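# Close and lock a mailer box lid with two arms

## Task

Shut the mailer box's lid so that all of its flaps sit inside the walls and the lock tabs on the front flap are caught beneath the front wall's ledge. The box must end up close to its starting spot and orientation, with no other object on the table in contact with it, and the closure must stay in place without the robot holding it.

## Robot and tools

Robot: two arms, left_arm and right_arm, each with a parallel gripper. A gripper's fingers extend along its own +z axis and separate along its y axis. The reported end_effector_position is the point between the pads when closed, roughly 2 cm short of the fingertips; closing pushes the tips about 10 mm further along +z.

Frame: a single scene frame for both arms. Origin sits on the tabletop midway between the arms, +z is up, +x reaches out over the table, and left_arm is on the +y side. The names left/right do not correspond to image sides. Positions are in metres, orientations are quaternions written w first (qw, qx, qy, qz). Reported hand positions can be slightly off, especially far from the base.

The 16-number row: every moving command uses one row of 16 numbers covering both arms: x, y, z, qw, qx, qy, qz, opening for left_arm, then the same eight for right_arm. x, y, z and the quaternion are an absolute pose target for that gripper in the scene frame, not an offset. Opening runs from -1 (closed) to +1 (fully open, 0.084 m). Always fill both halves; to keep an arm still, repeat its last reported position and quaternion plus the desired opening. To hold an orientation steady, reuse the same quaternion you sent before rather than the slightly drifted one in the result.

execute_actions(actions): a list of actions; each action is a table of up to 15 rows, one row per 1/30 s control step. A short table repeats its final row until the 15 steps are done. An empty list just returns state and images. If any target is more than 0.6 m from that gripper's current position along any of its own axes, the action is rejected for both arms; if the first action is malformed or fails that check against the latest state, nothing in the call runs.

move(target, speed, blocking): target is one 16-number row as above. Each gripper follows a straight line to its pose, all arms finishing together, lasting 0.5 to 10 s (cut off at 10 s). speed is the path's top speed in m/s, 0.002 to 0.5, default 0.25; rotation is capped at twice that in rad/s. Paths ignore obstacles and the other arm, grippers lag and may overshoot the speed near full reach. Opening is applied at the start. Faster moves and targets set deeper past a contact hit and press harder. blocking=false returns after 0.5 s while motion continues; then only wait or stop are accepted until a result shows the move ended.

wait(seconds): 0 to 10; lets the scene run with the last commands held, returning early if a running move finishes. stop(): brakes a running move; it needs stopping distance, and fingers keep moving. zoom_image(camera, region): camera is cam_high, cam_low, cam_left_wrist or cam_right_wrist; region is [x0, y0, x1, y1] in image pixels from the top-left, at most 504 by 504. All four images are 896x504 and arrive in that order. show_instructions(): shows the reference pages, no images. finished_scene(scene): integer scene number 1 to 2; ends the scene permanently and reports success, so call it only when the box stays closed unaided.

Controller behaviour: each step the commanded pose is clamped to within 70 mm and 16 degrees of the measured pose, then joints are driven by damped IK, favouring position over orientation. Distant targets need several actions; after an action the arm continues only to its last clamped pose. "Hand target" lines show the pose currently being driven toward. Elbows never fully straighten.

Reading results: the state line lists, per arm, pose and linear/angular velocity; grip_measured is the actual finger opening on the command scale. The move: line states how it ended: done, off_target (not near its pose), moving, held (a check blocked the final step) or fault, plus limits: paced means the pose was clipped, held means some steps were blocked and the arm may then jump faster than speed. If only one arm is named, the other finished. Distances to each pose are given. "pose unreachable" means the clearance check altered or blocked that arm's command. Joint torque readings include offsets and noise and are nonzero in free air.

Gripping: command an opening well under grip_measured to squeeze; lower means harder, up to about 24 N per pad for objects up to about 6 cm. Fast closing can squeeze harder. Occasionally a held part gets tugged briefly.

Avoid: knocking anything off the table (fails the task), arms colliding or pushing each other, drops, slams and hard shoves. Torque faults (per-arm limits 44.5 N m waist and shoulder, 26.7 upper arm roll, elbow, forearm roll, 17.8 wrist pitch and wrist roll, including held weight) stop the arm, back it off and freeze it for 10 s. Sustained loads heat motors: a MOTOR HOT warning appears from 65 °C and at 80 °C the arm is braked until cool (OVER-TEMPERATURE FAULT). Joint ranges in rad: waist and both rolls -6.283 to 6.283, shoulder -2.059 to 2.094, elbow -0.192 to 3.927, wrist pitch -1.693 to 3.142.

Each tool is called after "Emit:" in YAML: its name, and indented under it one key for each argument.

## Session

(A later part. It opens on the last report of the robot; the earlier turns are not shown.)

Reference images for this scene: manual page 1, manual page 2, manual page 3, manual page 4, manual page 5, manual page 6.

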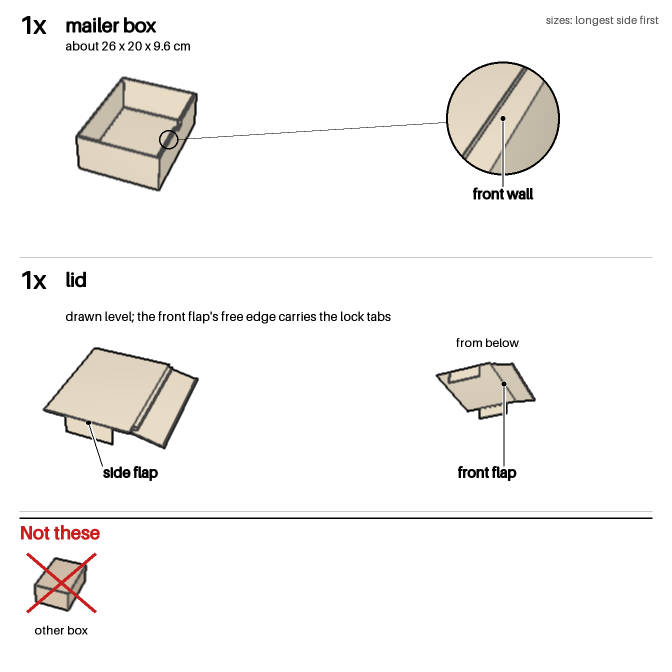

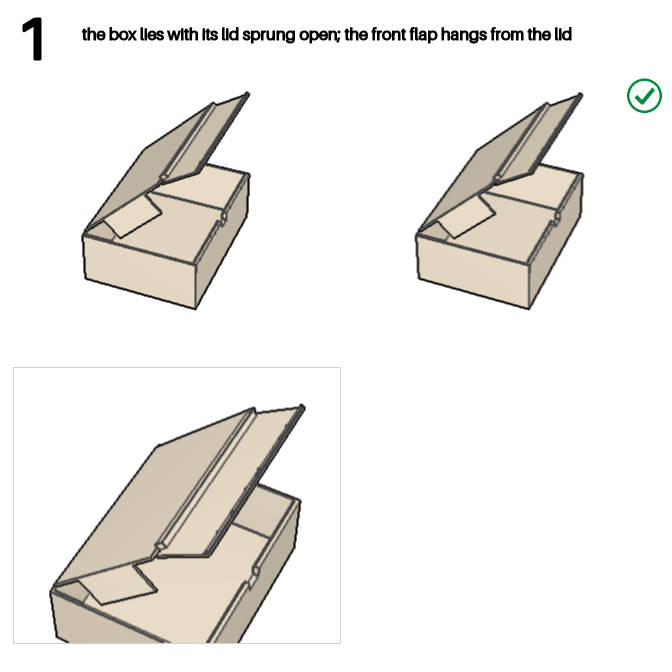

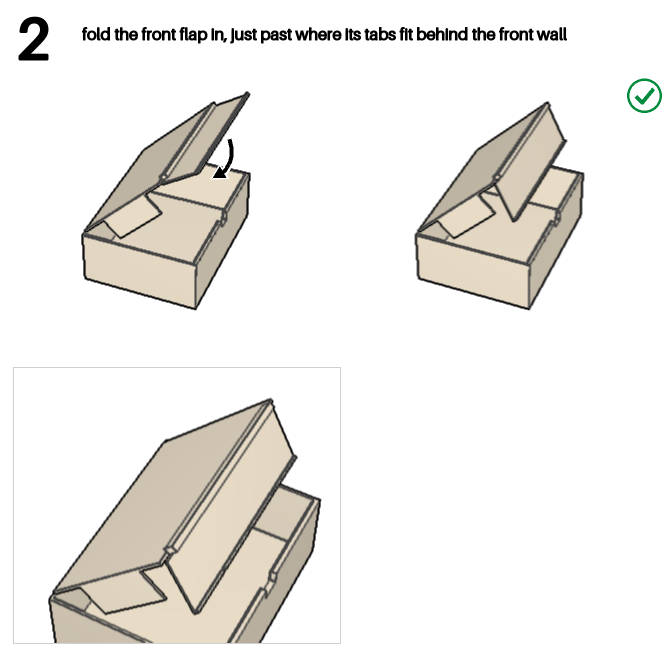

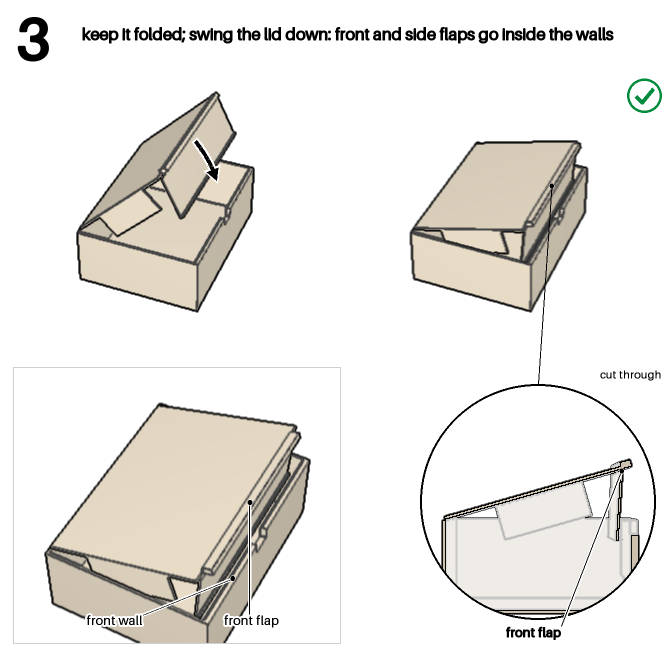

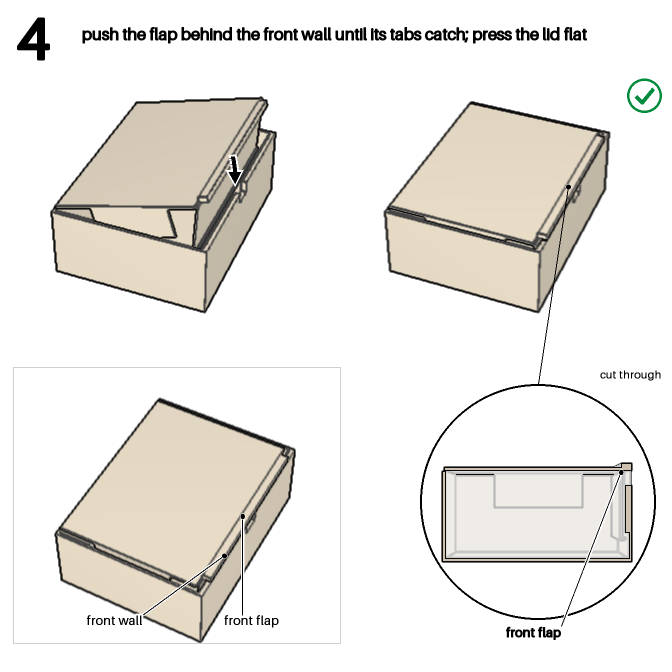

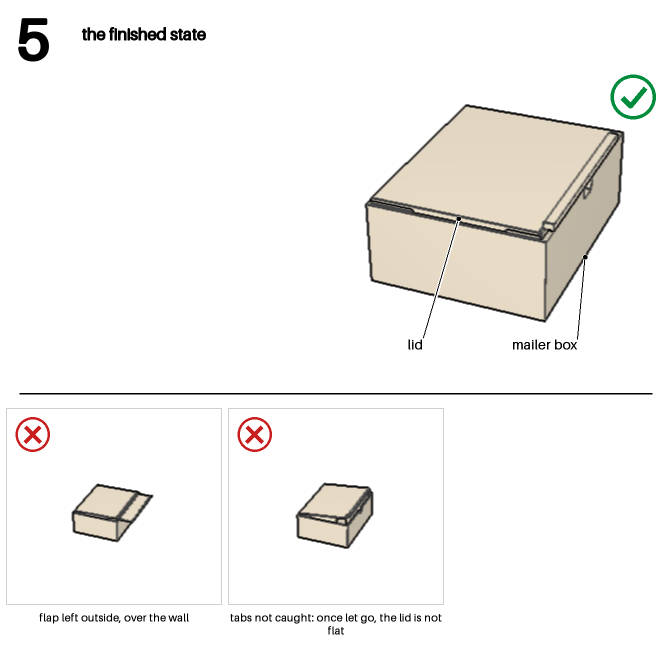

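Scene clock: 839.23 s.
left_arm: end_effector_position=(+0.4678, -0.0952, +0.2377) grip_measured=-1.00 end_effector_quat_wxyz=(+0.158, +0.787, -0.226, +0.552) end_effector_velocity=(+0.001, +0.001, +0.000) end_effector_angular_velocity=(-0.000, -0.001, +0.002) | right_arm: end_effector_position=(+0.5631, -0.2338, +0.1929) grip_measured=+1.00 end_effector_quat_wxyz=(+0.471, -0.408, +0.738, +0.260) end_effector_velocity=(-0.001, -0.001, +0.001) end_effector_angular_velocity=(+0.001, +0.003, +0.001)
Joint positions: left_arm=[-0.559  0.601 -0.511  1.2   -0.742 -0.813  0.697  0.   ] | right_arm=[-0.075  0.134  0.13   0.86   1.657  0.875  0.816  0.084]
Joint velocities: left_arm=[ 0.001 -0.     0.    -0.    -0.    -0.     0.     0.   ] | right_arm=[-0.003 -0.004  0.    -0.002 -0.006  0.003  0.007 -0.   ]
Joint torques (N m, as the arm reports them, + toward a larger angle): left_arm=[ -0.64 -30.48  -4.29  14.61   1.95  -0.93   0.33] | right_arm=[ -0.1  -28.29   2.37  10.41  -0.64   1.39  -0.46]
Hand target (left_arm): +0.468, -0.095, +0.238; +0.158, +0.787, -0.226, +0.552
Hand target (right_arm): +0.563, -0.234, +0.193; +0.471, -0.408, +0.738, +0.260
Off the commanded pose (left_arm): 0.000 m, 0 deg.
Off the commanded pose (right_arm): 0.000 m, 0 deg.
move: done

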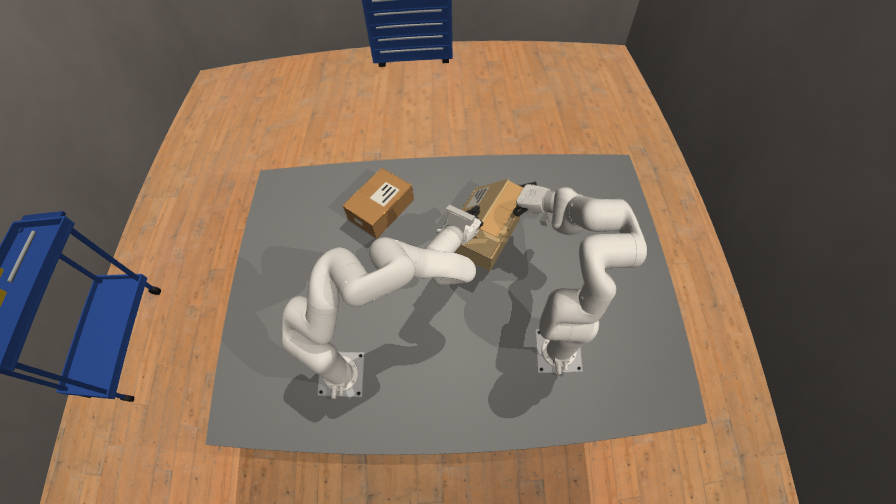

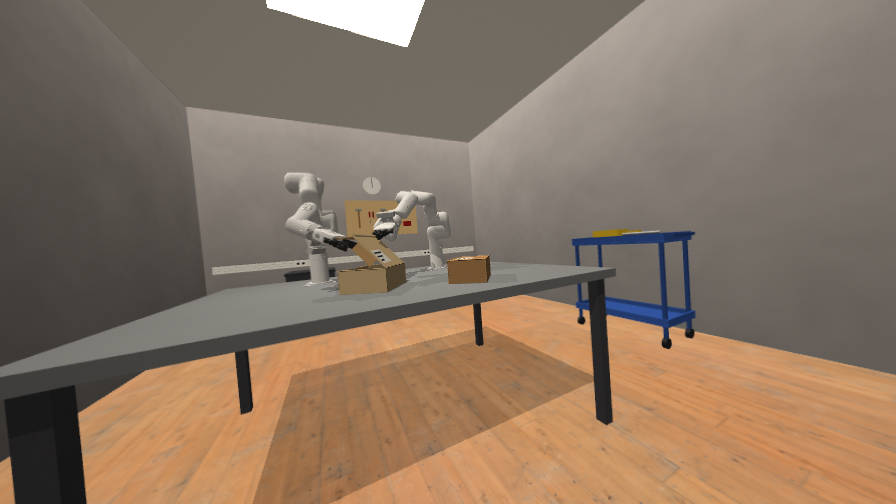

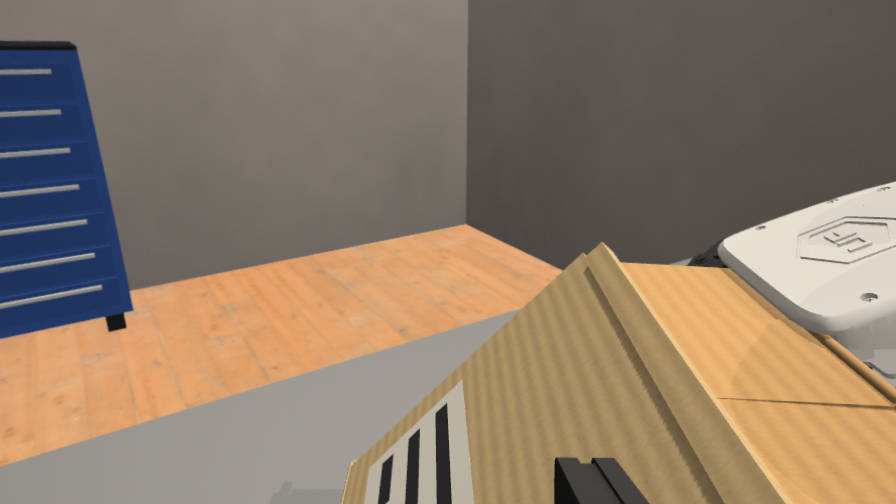

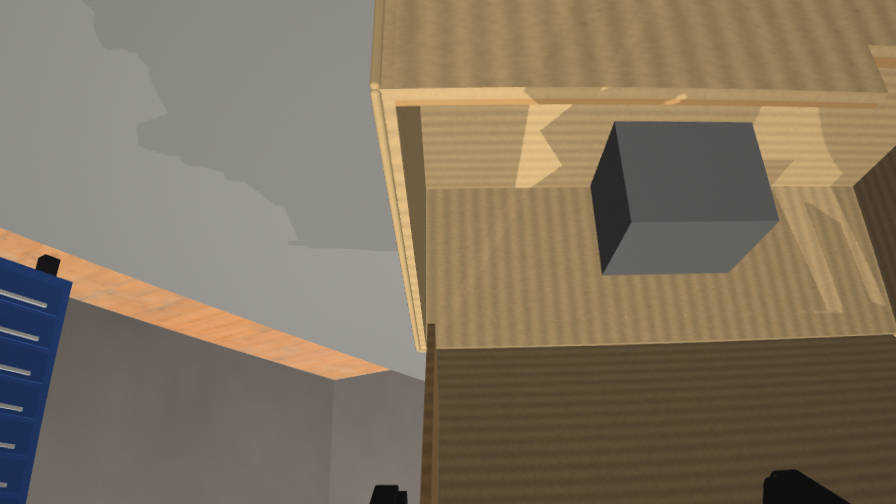

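Emit:
move:
  target: [0.468,-0.095,0.238,0.158,0.787,-0.226,0.552,-1,0.560,-0.239,0.145,-0.470,0.408,-0.737,-0.260,1]
  speed: 0.05

Emit:
move:
  target: [0.468,-0.095,0.238,0.158,0.787,-0.226,0.552,-1,0.497,-0.335,0.15,-0.470,0.408,-0.737,-0.260,1]
  speed: 0.1

Emit:
move:
  target: [0.457,-0.112,0.208,0.158,0.787,-0.226,0.552,-1,0.455,-0.295,0.240,-0.470,0.408,-0.737,-0.260,1]
  speed: 0.1

Emit:
move:
  target: [0.457,-0.112,0.208,0.158,0.787,-0.226,0.552,-1,0.484,-0.242,0.218,-0.470,0.408,-0.737,-0.260,1]
  speed: 0.06

Emit:
move:
  target: [0.452,-0.121,0.184,0.158,0.787,-0.226,0.552,-1,0.487,-0.234,0.145,-0.470,0.408,-0.737,-0.260,1]
  speed: 0.04

Emit:
move:
  target: [0.450,-0.123,0.174,0.158,0.787,-0.226,0.552,-1,0.490,-0.229,0.127,-0.470,0.408,-0.737,-0.260,1]
  speed: 0.02

Scene clock: 856.50 s.
left_arm: end_effector_position=(+0.4680, -0.0950, +0.2380) grip_measured=-1.00 end_effector_quat_wxyz=(+0.158, +0.787, -0.226, +0.552) end_effector_velocity=(+0.000, +0.000, +0.000) end_effector_angular_velocity=(-0.000, -0.001, +0.001) | right_arm: end_effector_position=(+0.5600, -0.2389, +0.1455) grip_measured=+1.00 end_effector_quat_wxyz=(+0.470, -0.408, +0.738, +0.260) end_effector_velocity=(+0.000, +0.000, -0.002) end_effector_angular_velocity=(+0.000, -0.002, +0.000)
Joint positions: left_arm=[-0.559  0.601 -0.51   1.2   -0.742 -0.813  0.696  0.   ] | right_arm=[-0.084  0.239  0.124  0.856  1.724  0.889  0.677  0.084]
Joint velocities: left_arm=[-0.     0.     0.     0.     0.    -0.002  0.     0.   ] | right_arm=[-0.     0.006  0.     0.001  0.005  0.001 -0.01   0.   ]
Joint torques (N m, as the arm reports them, + toward a larger angle): left_arm=[ -1.2  -33.07  -5.1   16.3    2.2   -1.25   0.21] | right_arm=[ -1.27 -30.02   0.56   9.74  -0.4    0.92  -0.46]
Hand target (left_arm): +0.468, -0.095, +0.238; +0.158, +0.787, -0.226, +0.552
Hand target (right_arm): +0.560, -0.239, +0.145; +0.470, -0.408, +0.738, +0.260
Off the commanded pose (left_arm): 0.000 m, 0 deg.
Off the commanded pose (right_arm): 0.000 m, 0 deg.
move: done

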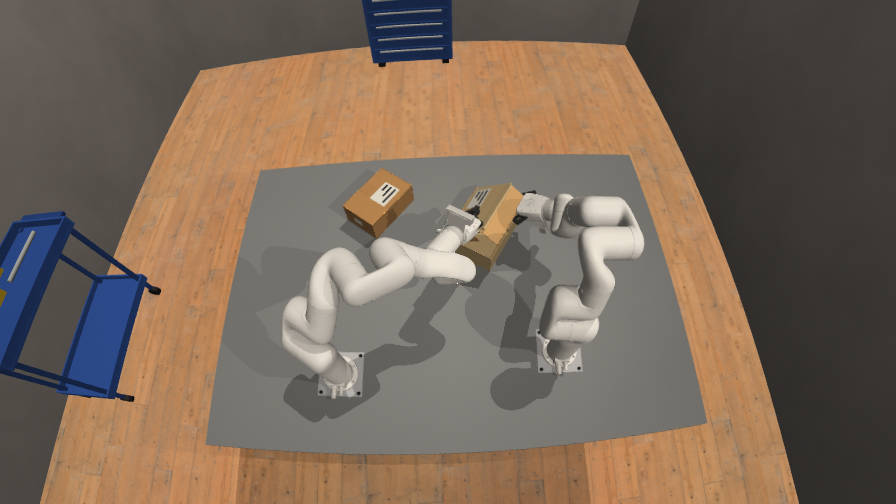

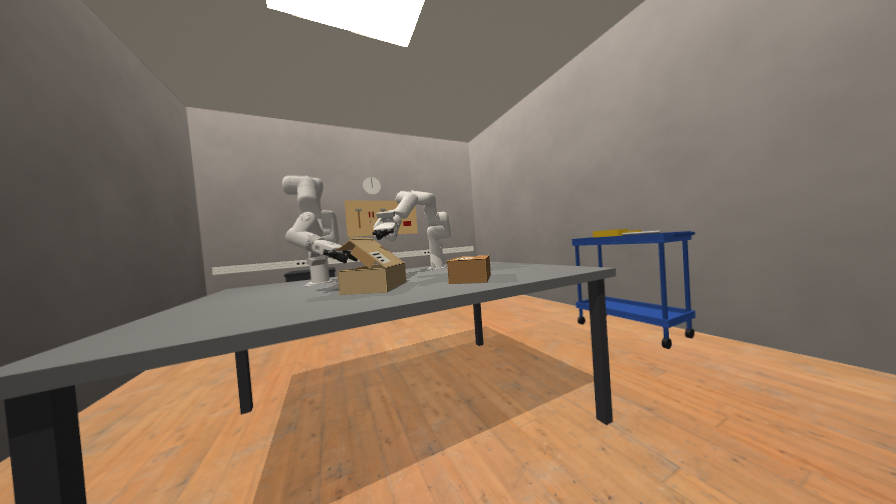

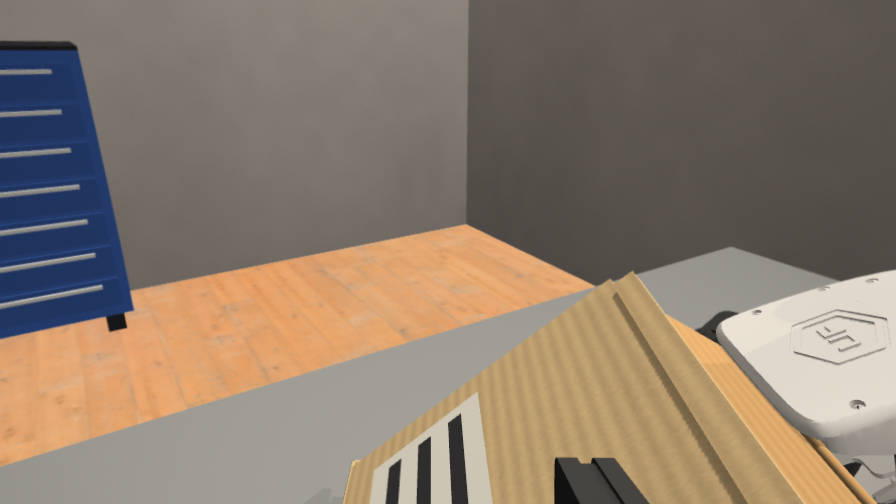

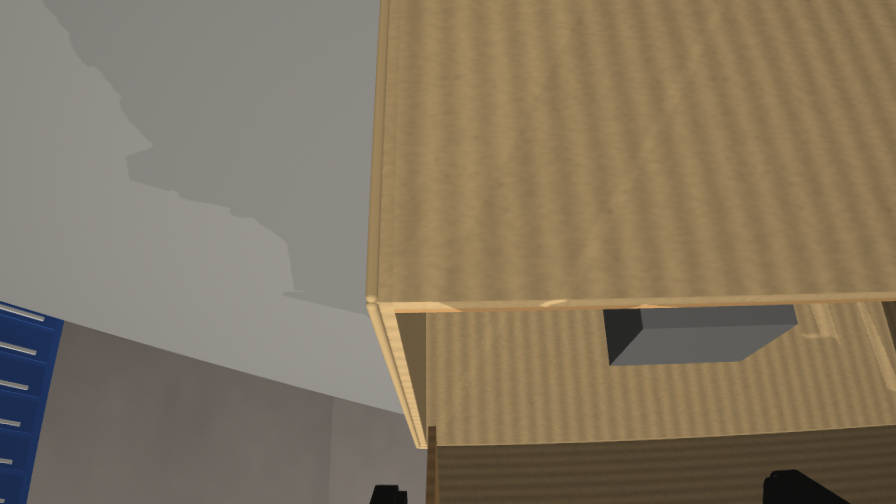

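Scene clock: 858.13 s.
left_arm: end_effector_position=(+0.4680, -0.0950, +0.2380) grip_measured=-1.00 end_effector_quat_wxyz=(+0.158, +0.787, -0.226, +0.552) end_effector_velocity=(-0.000, -0.000, +0.001) end_effector_angular_velocity=(-0.000, -0.001, -0.000) | right_arm: end_effector_position=(+0.4970, -0.3341, +0.1501) grip_measured=+1.00 end_effector_quat_wxyz=(+0.471, -0.408, +0.737, +0.260) end_effector_velocity=(-0.001, -0.003, +0.000) end_effector_angular_velocity=(-0.001, -0.000, -0.001)
Joint positions: left_arm=[-0.559  0.601 -0.51   1.2   -0.742 -0.813  0.696  0.   ] | right_arm=[-0.245  0.105 -0.015  0.692  1.509  1.084  0.655  0.084]
Joint velocities: left_arm=[-0.001 -0.001  0.    -0.     0.    -0.001 -0.     0.   ] | right_arm=[-0.004 -0.002 -0.005 -0.002 -0.007  0.004 -0.    -0.   ]
Joint torques (N m, as the arm reports them, + toward a larger angle): left_arm=[ -0.82 -32.94  -4.95  16.2    2.34  -1.2    0.18] | right_arm=[ -1.14 -24.8   -0.01   9.41  -0.21   0.97  -0.42]
Hand target (left_arm): +0.468, -0.095, +0.238; +0.158, +0.787, -0.226, +0.552
Hand target (right_arm): +0.497, -0.335, +0.150; +0.471, -0.408, +0.738, +0.260
Off the commanded pose (left_arm): 0.000 m, 0 deg.
Off the commanded pose (right_arm): 0.001 m, 0 deg.
move: done

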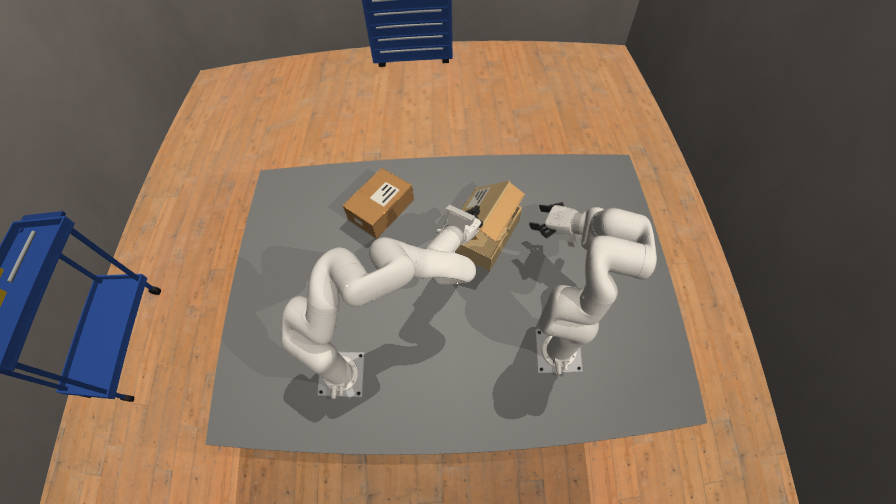

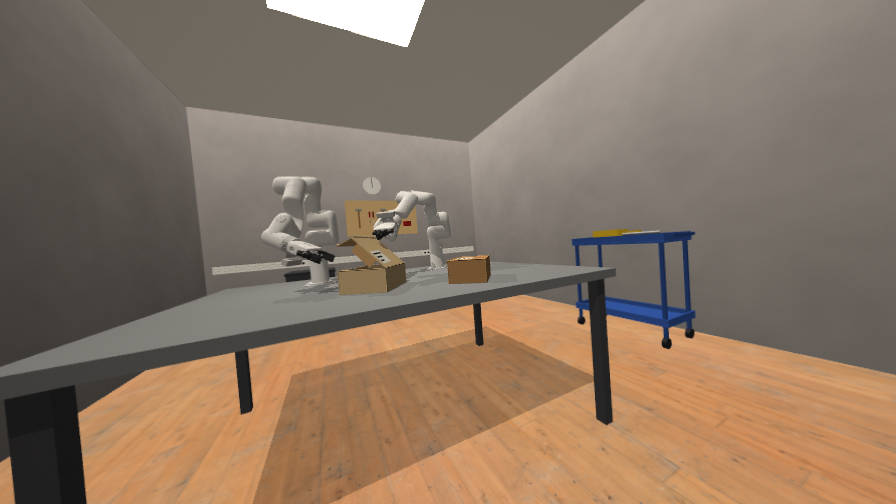

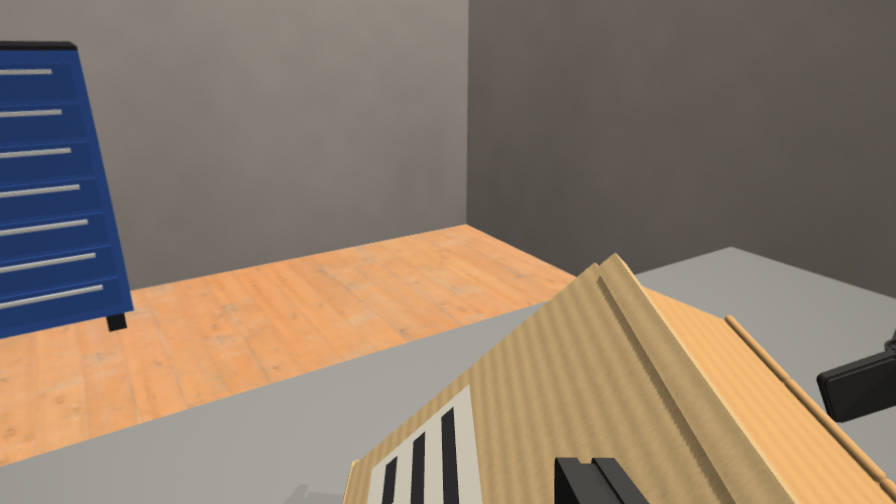

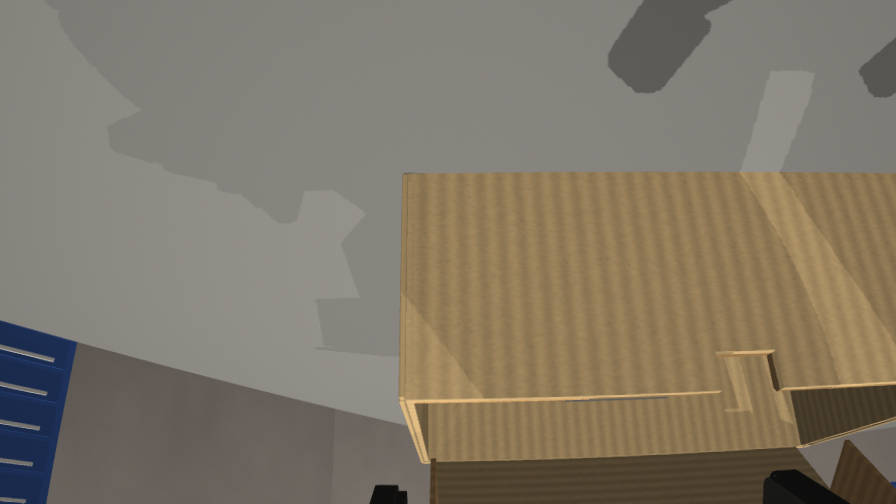

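Scene clock: 859.70 s.
left_arm: end_effector_position=(+0.4570, -0.1118, +0.2082) grip_measured=-1.00 end_effector_quat_wxyz=(+0.158, +0.787, -0.226, +0.552) end_effector_velocity=(-0.001, -0.001, -0.001) end_effector_angular_velocity=(+0.001, +0.001, -0.001) | right_arm: end_effector_position=(+0.4552, -0.2950, +0.2394) grip_measured=+1.00 end_effector_quat_wxyz=(+0.470, -0.408, +0.738, +0.261) end_effector_velocity=(-0.001, +0.001, +0.002) end_effector_angular_velocity=(-0.001, +0.001, +0.001)
Joint positions: left_arm=[-0.607  0.694 -0.505  1.242 -0.727 -0.879  0.685  0.   ] | right_arm=[-0.209 -0.29   0.026  0.533  1.439  1.062  0.929  0.084]
Joint velocities: left_arm=[-0.002  0.003 -0.     0.001  0.001 -0.001 -0.     0.   ] | right_arm=[ 0.001 -0.011  0.002 -0.003 -0.003 -0.001  0.01  -0.   ]
Joint torques (N m, as the arm reports them, + toward a larger angle): left_arm=[ -1.06 -34.28  -5.51  15.42   2.26  -1.34   0.1 ] | right_arm=[ -0.97 -15.68  -0.56  11.1   -0.06   0.64  -0.3 ]
Hand target (left_arm): +0.457, -0.112, +0.208; +0.158, +0.787, -0.226, +0.552
Hand target (right_arm): +0.455, -0.295, +0.240; +0.470, -0.408, +0.738, +0.260
Off the commanded pose (left_arm): 0.000 m, 0 deg.
Off the commanded pose (right_arm): 0.001 m, 0 deg.
move: done

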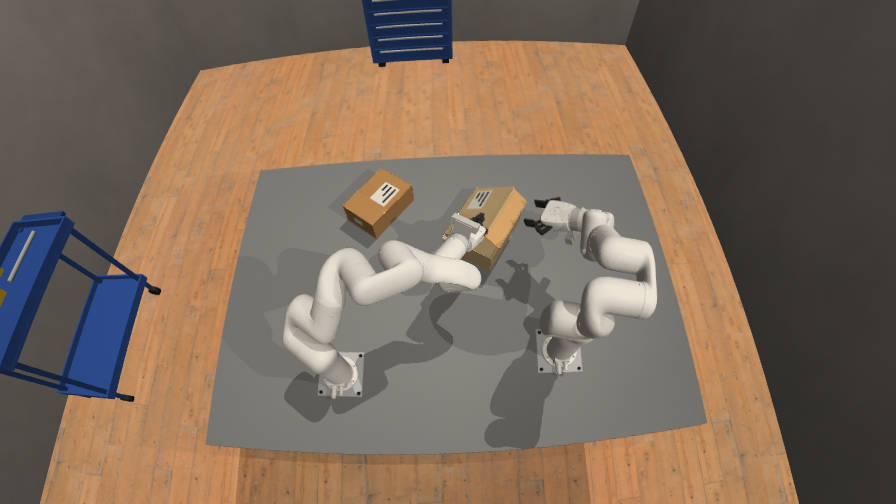

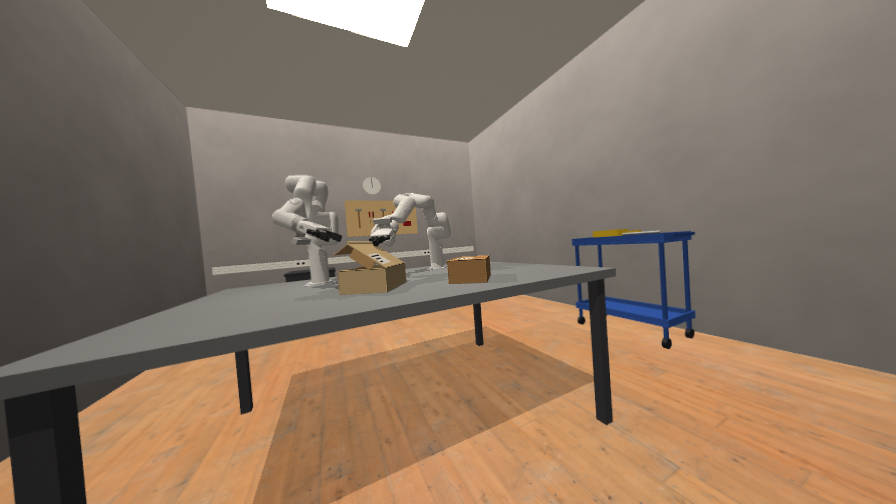

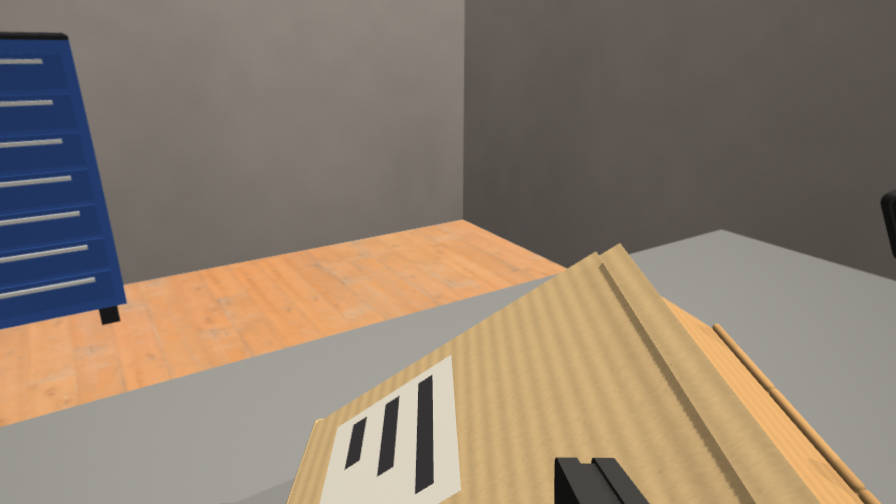

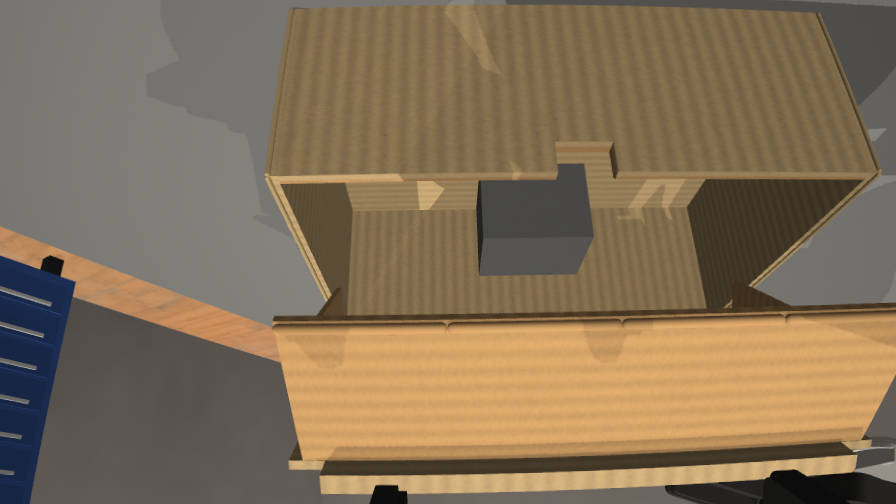

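Scene clock: 861.20 s.
left_arm: end_effector_position=(+0.4570, -0.1120, +0.2080) grip_measured=-1.00 end_effector_quat_wxyz=(+0.158, +0.787, -0.226, +0.552) end_effector_velocity=(-0.000, -0.001, -0.001) end_effector_angular_velocity=(+0.001, +0.003, -0.003) | right_arm: end_effector_position=(+0.4840, -0.2426, +0.2180) grip_measured=+1.00 end_effector_quat_wxyz=(+0.470, -0.408, +0.738, +0.260) end_effector_velocity=(+0.001, +0.002, -0.001) end_effector_angular_velocity=(+0.000, -0.000, +0.000)
Joint positions: left_arm=[-0.607  0.695 -0.504  1.242 -0.726 -0.879  0.685  0.   ] | right_arm=[-0.12  -0.168  0.134  0.592  1.624  0.93   0.861  0.084]
Joint velocities: left_arm=[-0.     0.001 -0.     0.     0.001  0.003  0.     0.   ] | right_arm=[ 0.003  0.005  0.003  0.002  0.006 -0.004 -0.003 -0.   ]
Joint torques (N m, as the arm reports them, + toward a larger angle): left_arm=[ -1.15 -34.18  -5.54  15.51   2.12  -1.27   0.06] | right_arm=[ -1.31 -19.19  -0.65  10.8   -0.35   0.71  -0.42]
Hand target (left_arm): +0.457, -0.112, +0.208; +0.158, +0.787, -0.226, +0.552
Hand target (right_arm): +0.484, -0.242, +0.218; +0.470, -0.408, +0.738, +0.260
Off the commanded pose (left_arm): 0.000 m, 0 deg.
Off the commanded pose (right_arm): 0.001 m, 0 deg.
move: done

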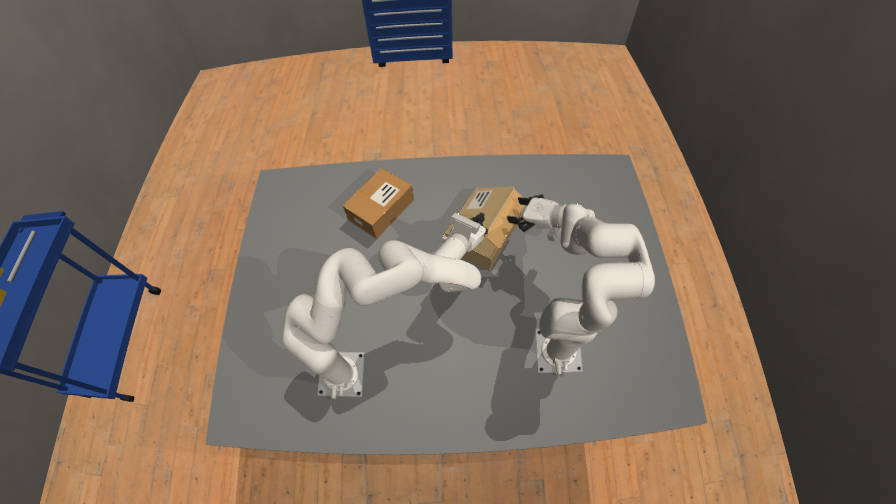

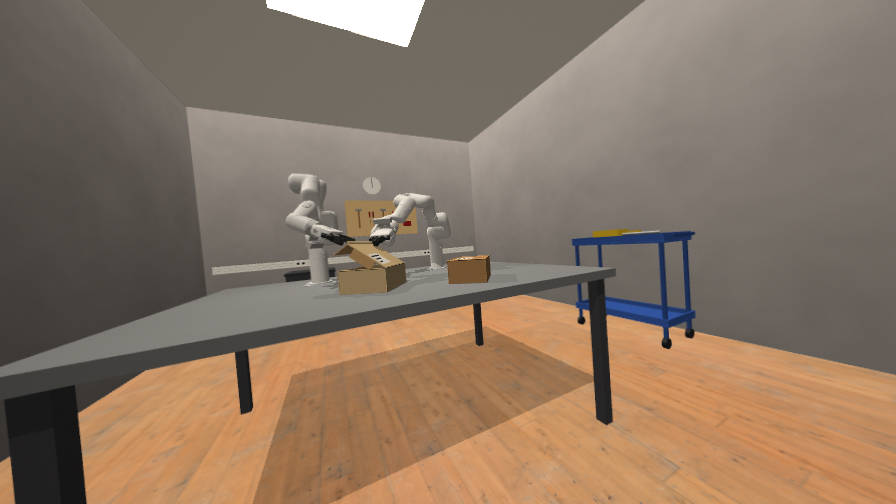

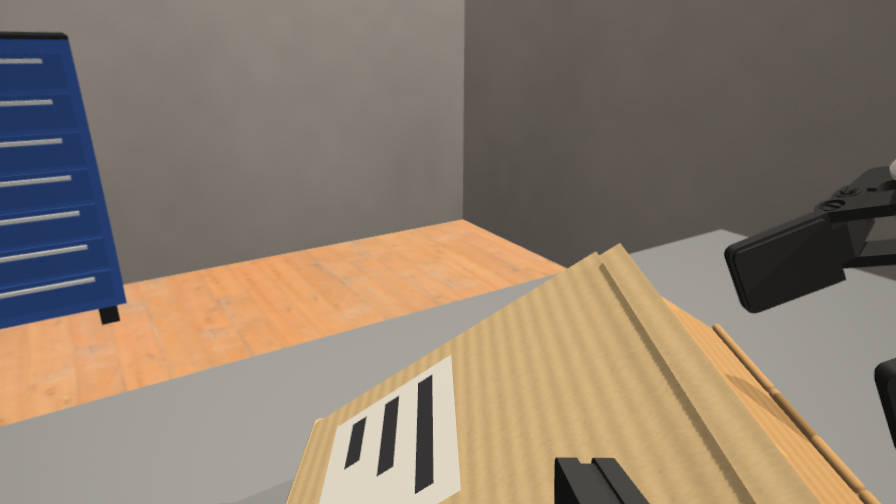

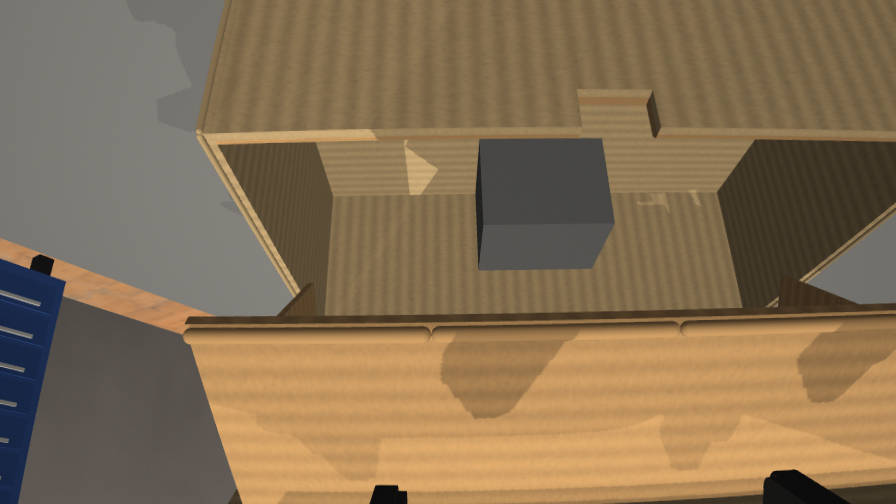

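Scene clock: 863.40 s.
left_arm: end_effector_position=(+0.4520, -0.1209, +0.1842) grip_measured=-1.00 end_effector_quat_wxyz=(+0.158, +0.787, -0.226, +0.552) end_effector_velocity=(-0.000, -0.001, -0.000) end_effector_angular_velocity=(-0.000, +0.000, -0.001) | right_arm: end_effector_position=(+0.4869, -0.2341, +0.1454) grip_measured=+1.00 end_effector_quat_wxyz=(+0.470, -0.408, +0.738, +0.260) end_effector_velocity=(+0.001, -0.000, -0.002) end_effector_angular_velocity=(+0.000, -0.001, -0.002)
Joint positions: left_arm=[-0.633  0.766 -0.497  1.273 -0.701 -0.92   0.668  0.   ] | right_arm=[-0.107  0.045  0.148  0.603  1.783  0.916  0.607  0.084]
Joint velocities: left_arm=[-0.001  0.001  0.001  0.001  0.001  0.    -0.001  0.   ] | right_arm=[-0.001  0.008  0.001  0.002  0.006 -0.    -0.009  0.   ]
Joint torques (N m, as the arm reports them, + toward a larger angle): left_arm=[ -0.94 -35.33  -5.99  14.86   2.03  -1.38   0.14] | right_arm=[ -1.11 -22.8    0.22   9.4   -0.39   1.15  -0.49]
Hand target (left_arm): +0.452, -0.121, +0.184; +0.158, +0.787, -0.226, +0.552
Hand target (right_arm): +0.487, -0.234, +0.145; +0.470, -0.408, +0.738, +0.260
Off the commanded pose (left_arm): 0.000 m, 0 deg.
Off the commanded pose (right_arm): 0.000 m, 0 deg.
move: done

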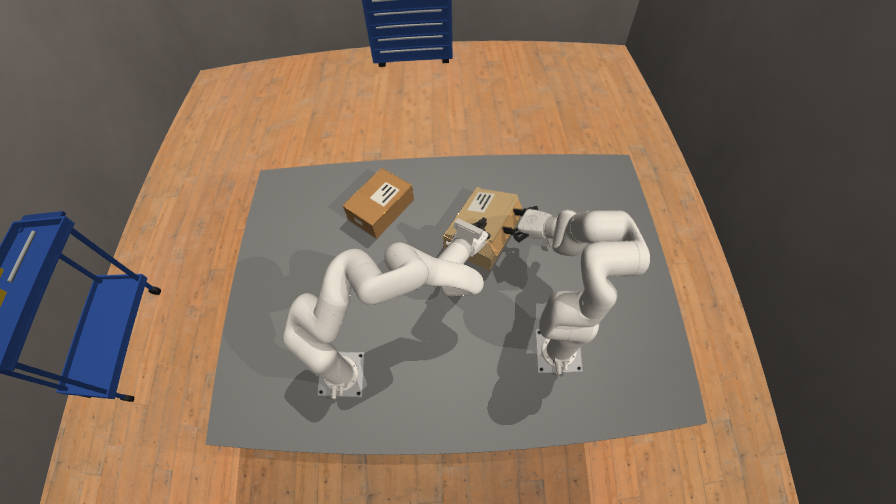

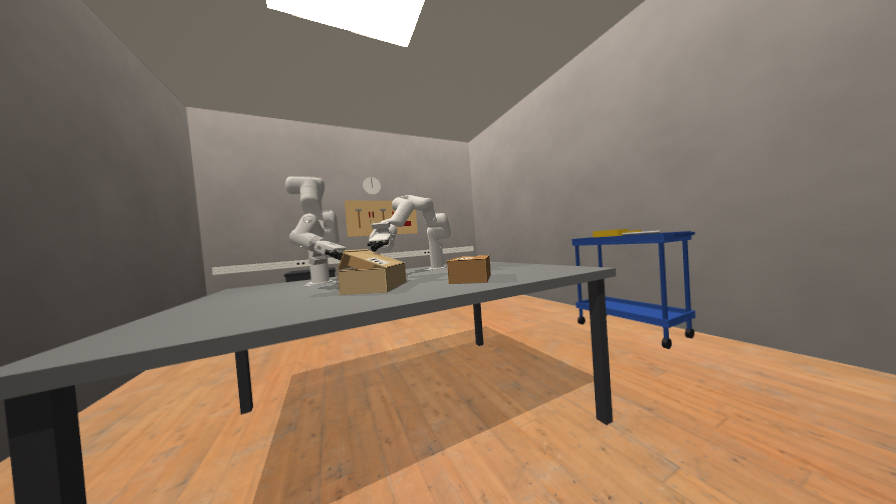

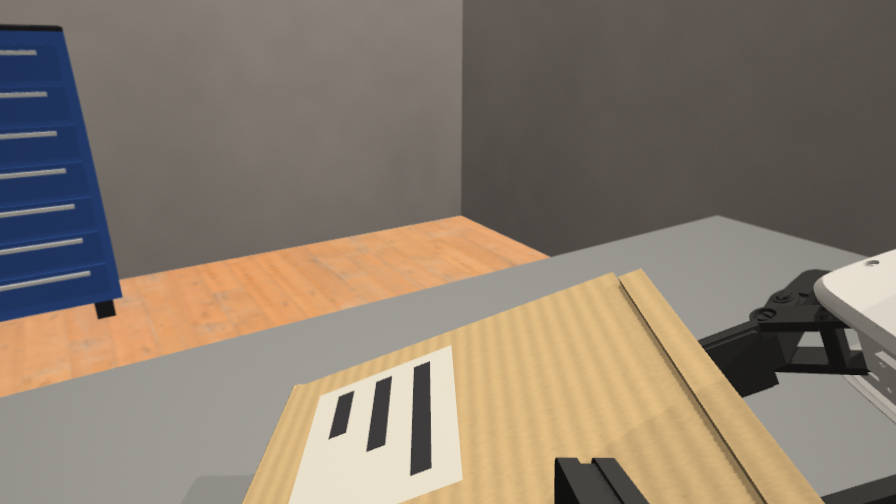

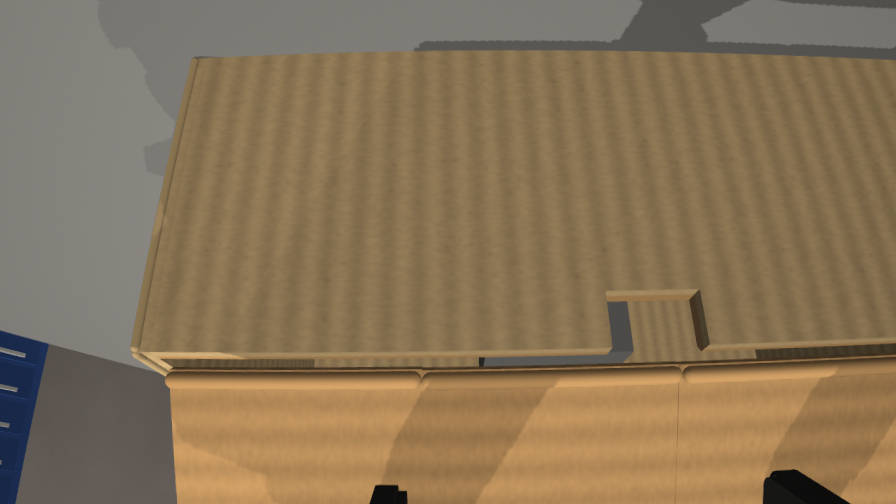

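Scene clock: 864.67 s.
left_arm: end_effector_position=(+0.4500, -0.1230, +0.1741) grip_measured=-1.00 end_effector_quat_wxyz=(+0.158, +0.787, -0.226, +0.552) end_effector_velocity=(-0.001, -0.001, -0.001) end_effector_angular_velocity=(-0.001, +0.001, -0.001) | right_arm: end_effector_position=(+0.4899, -0.2291, +0.1272) grip_measured=+1.00 end_effector_quat_wxyz=(+0.470, -0.408, +0.738, +0.260) end_effector_velocity=(+0.001, -0.000, -0.001) end_effector_angular_velocity=(-0.000, -0.003, -0.001)
Joint positions: left_arm=[-0.64   0.793 -0.495  1.281 -0.688 -0.937  0.658  0.   ] | right_arm=[-0.099  0.11   0.153  0.622  1.826  0.912  0.546  0.084]
Joint velocities: left_arm=[-0.002  0.002  0.     0.002  0.    -0.001 -0.001  0.   ] | right_arm=[-0.002  0.007  0.001  0.004  0.005  0.    -0.008  0.   ]
Joint torques (N m, as the arm reports them, + toward a larger angle): left_arm=[ -1.12 -35.68  -6.12  14.81   2.1   -1.25   0.15] | right_arm=[  0.07 -22.96   2.65   8.95  -0.62   1.47  -0.31]
Hand target (left_arm): +0.450, -0.123, +0.174; +0.158, +0.787, -0.226, +0.552
Hand target (right_arm): +0.490, -0.229, +0.127; +0.470, -0.408, +0.738, +0.260
Off the commanded pose (left_arm): 0.000 m, 0 deg.
Off the commanded pose (right_arm): 0.000 m, 0 deg.
move: done

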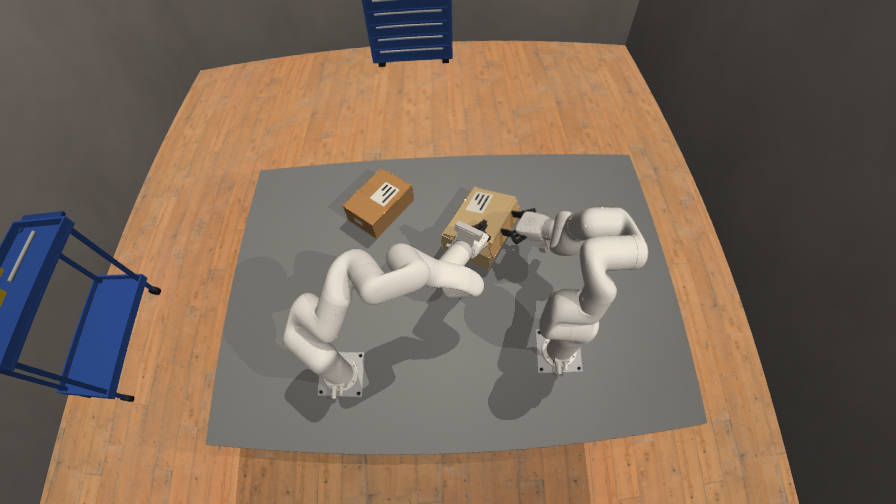

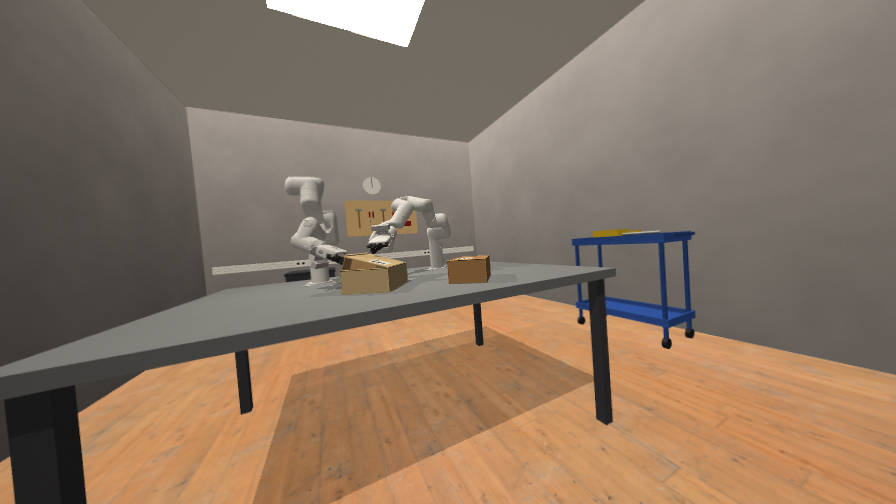

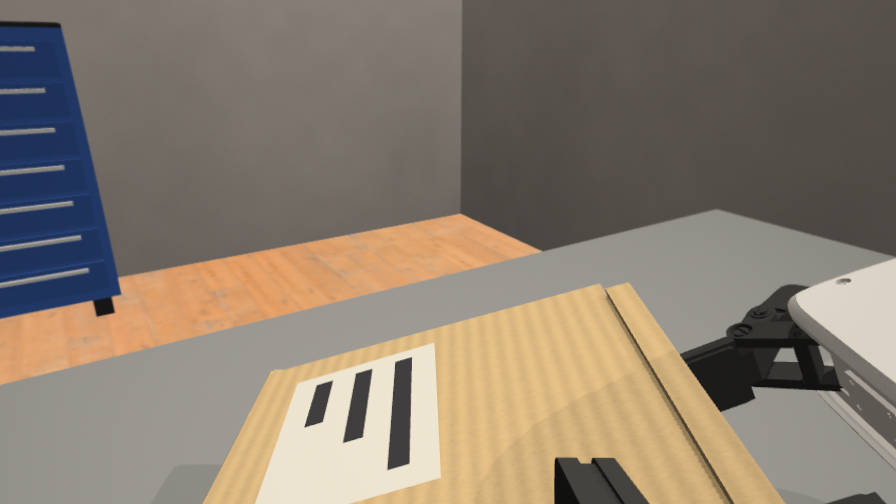

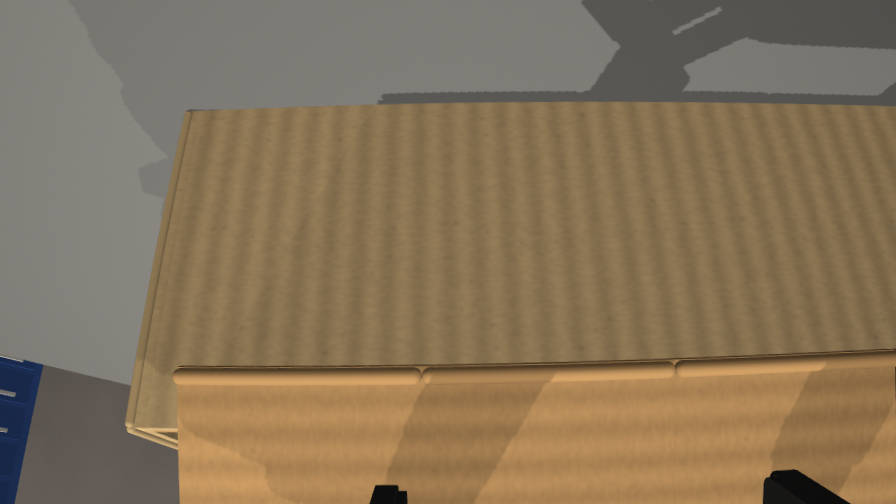

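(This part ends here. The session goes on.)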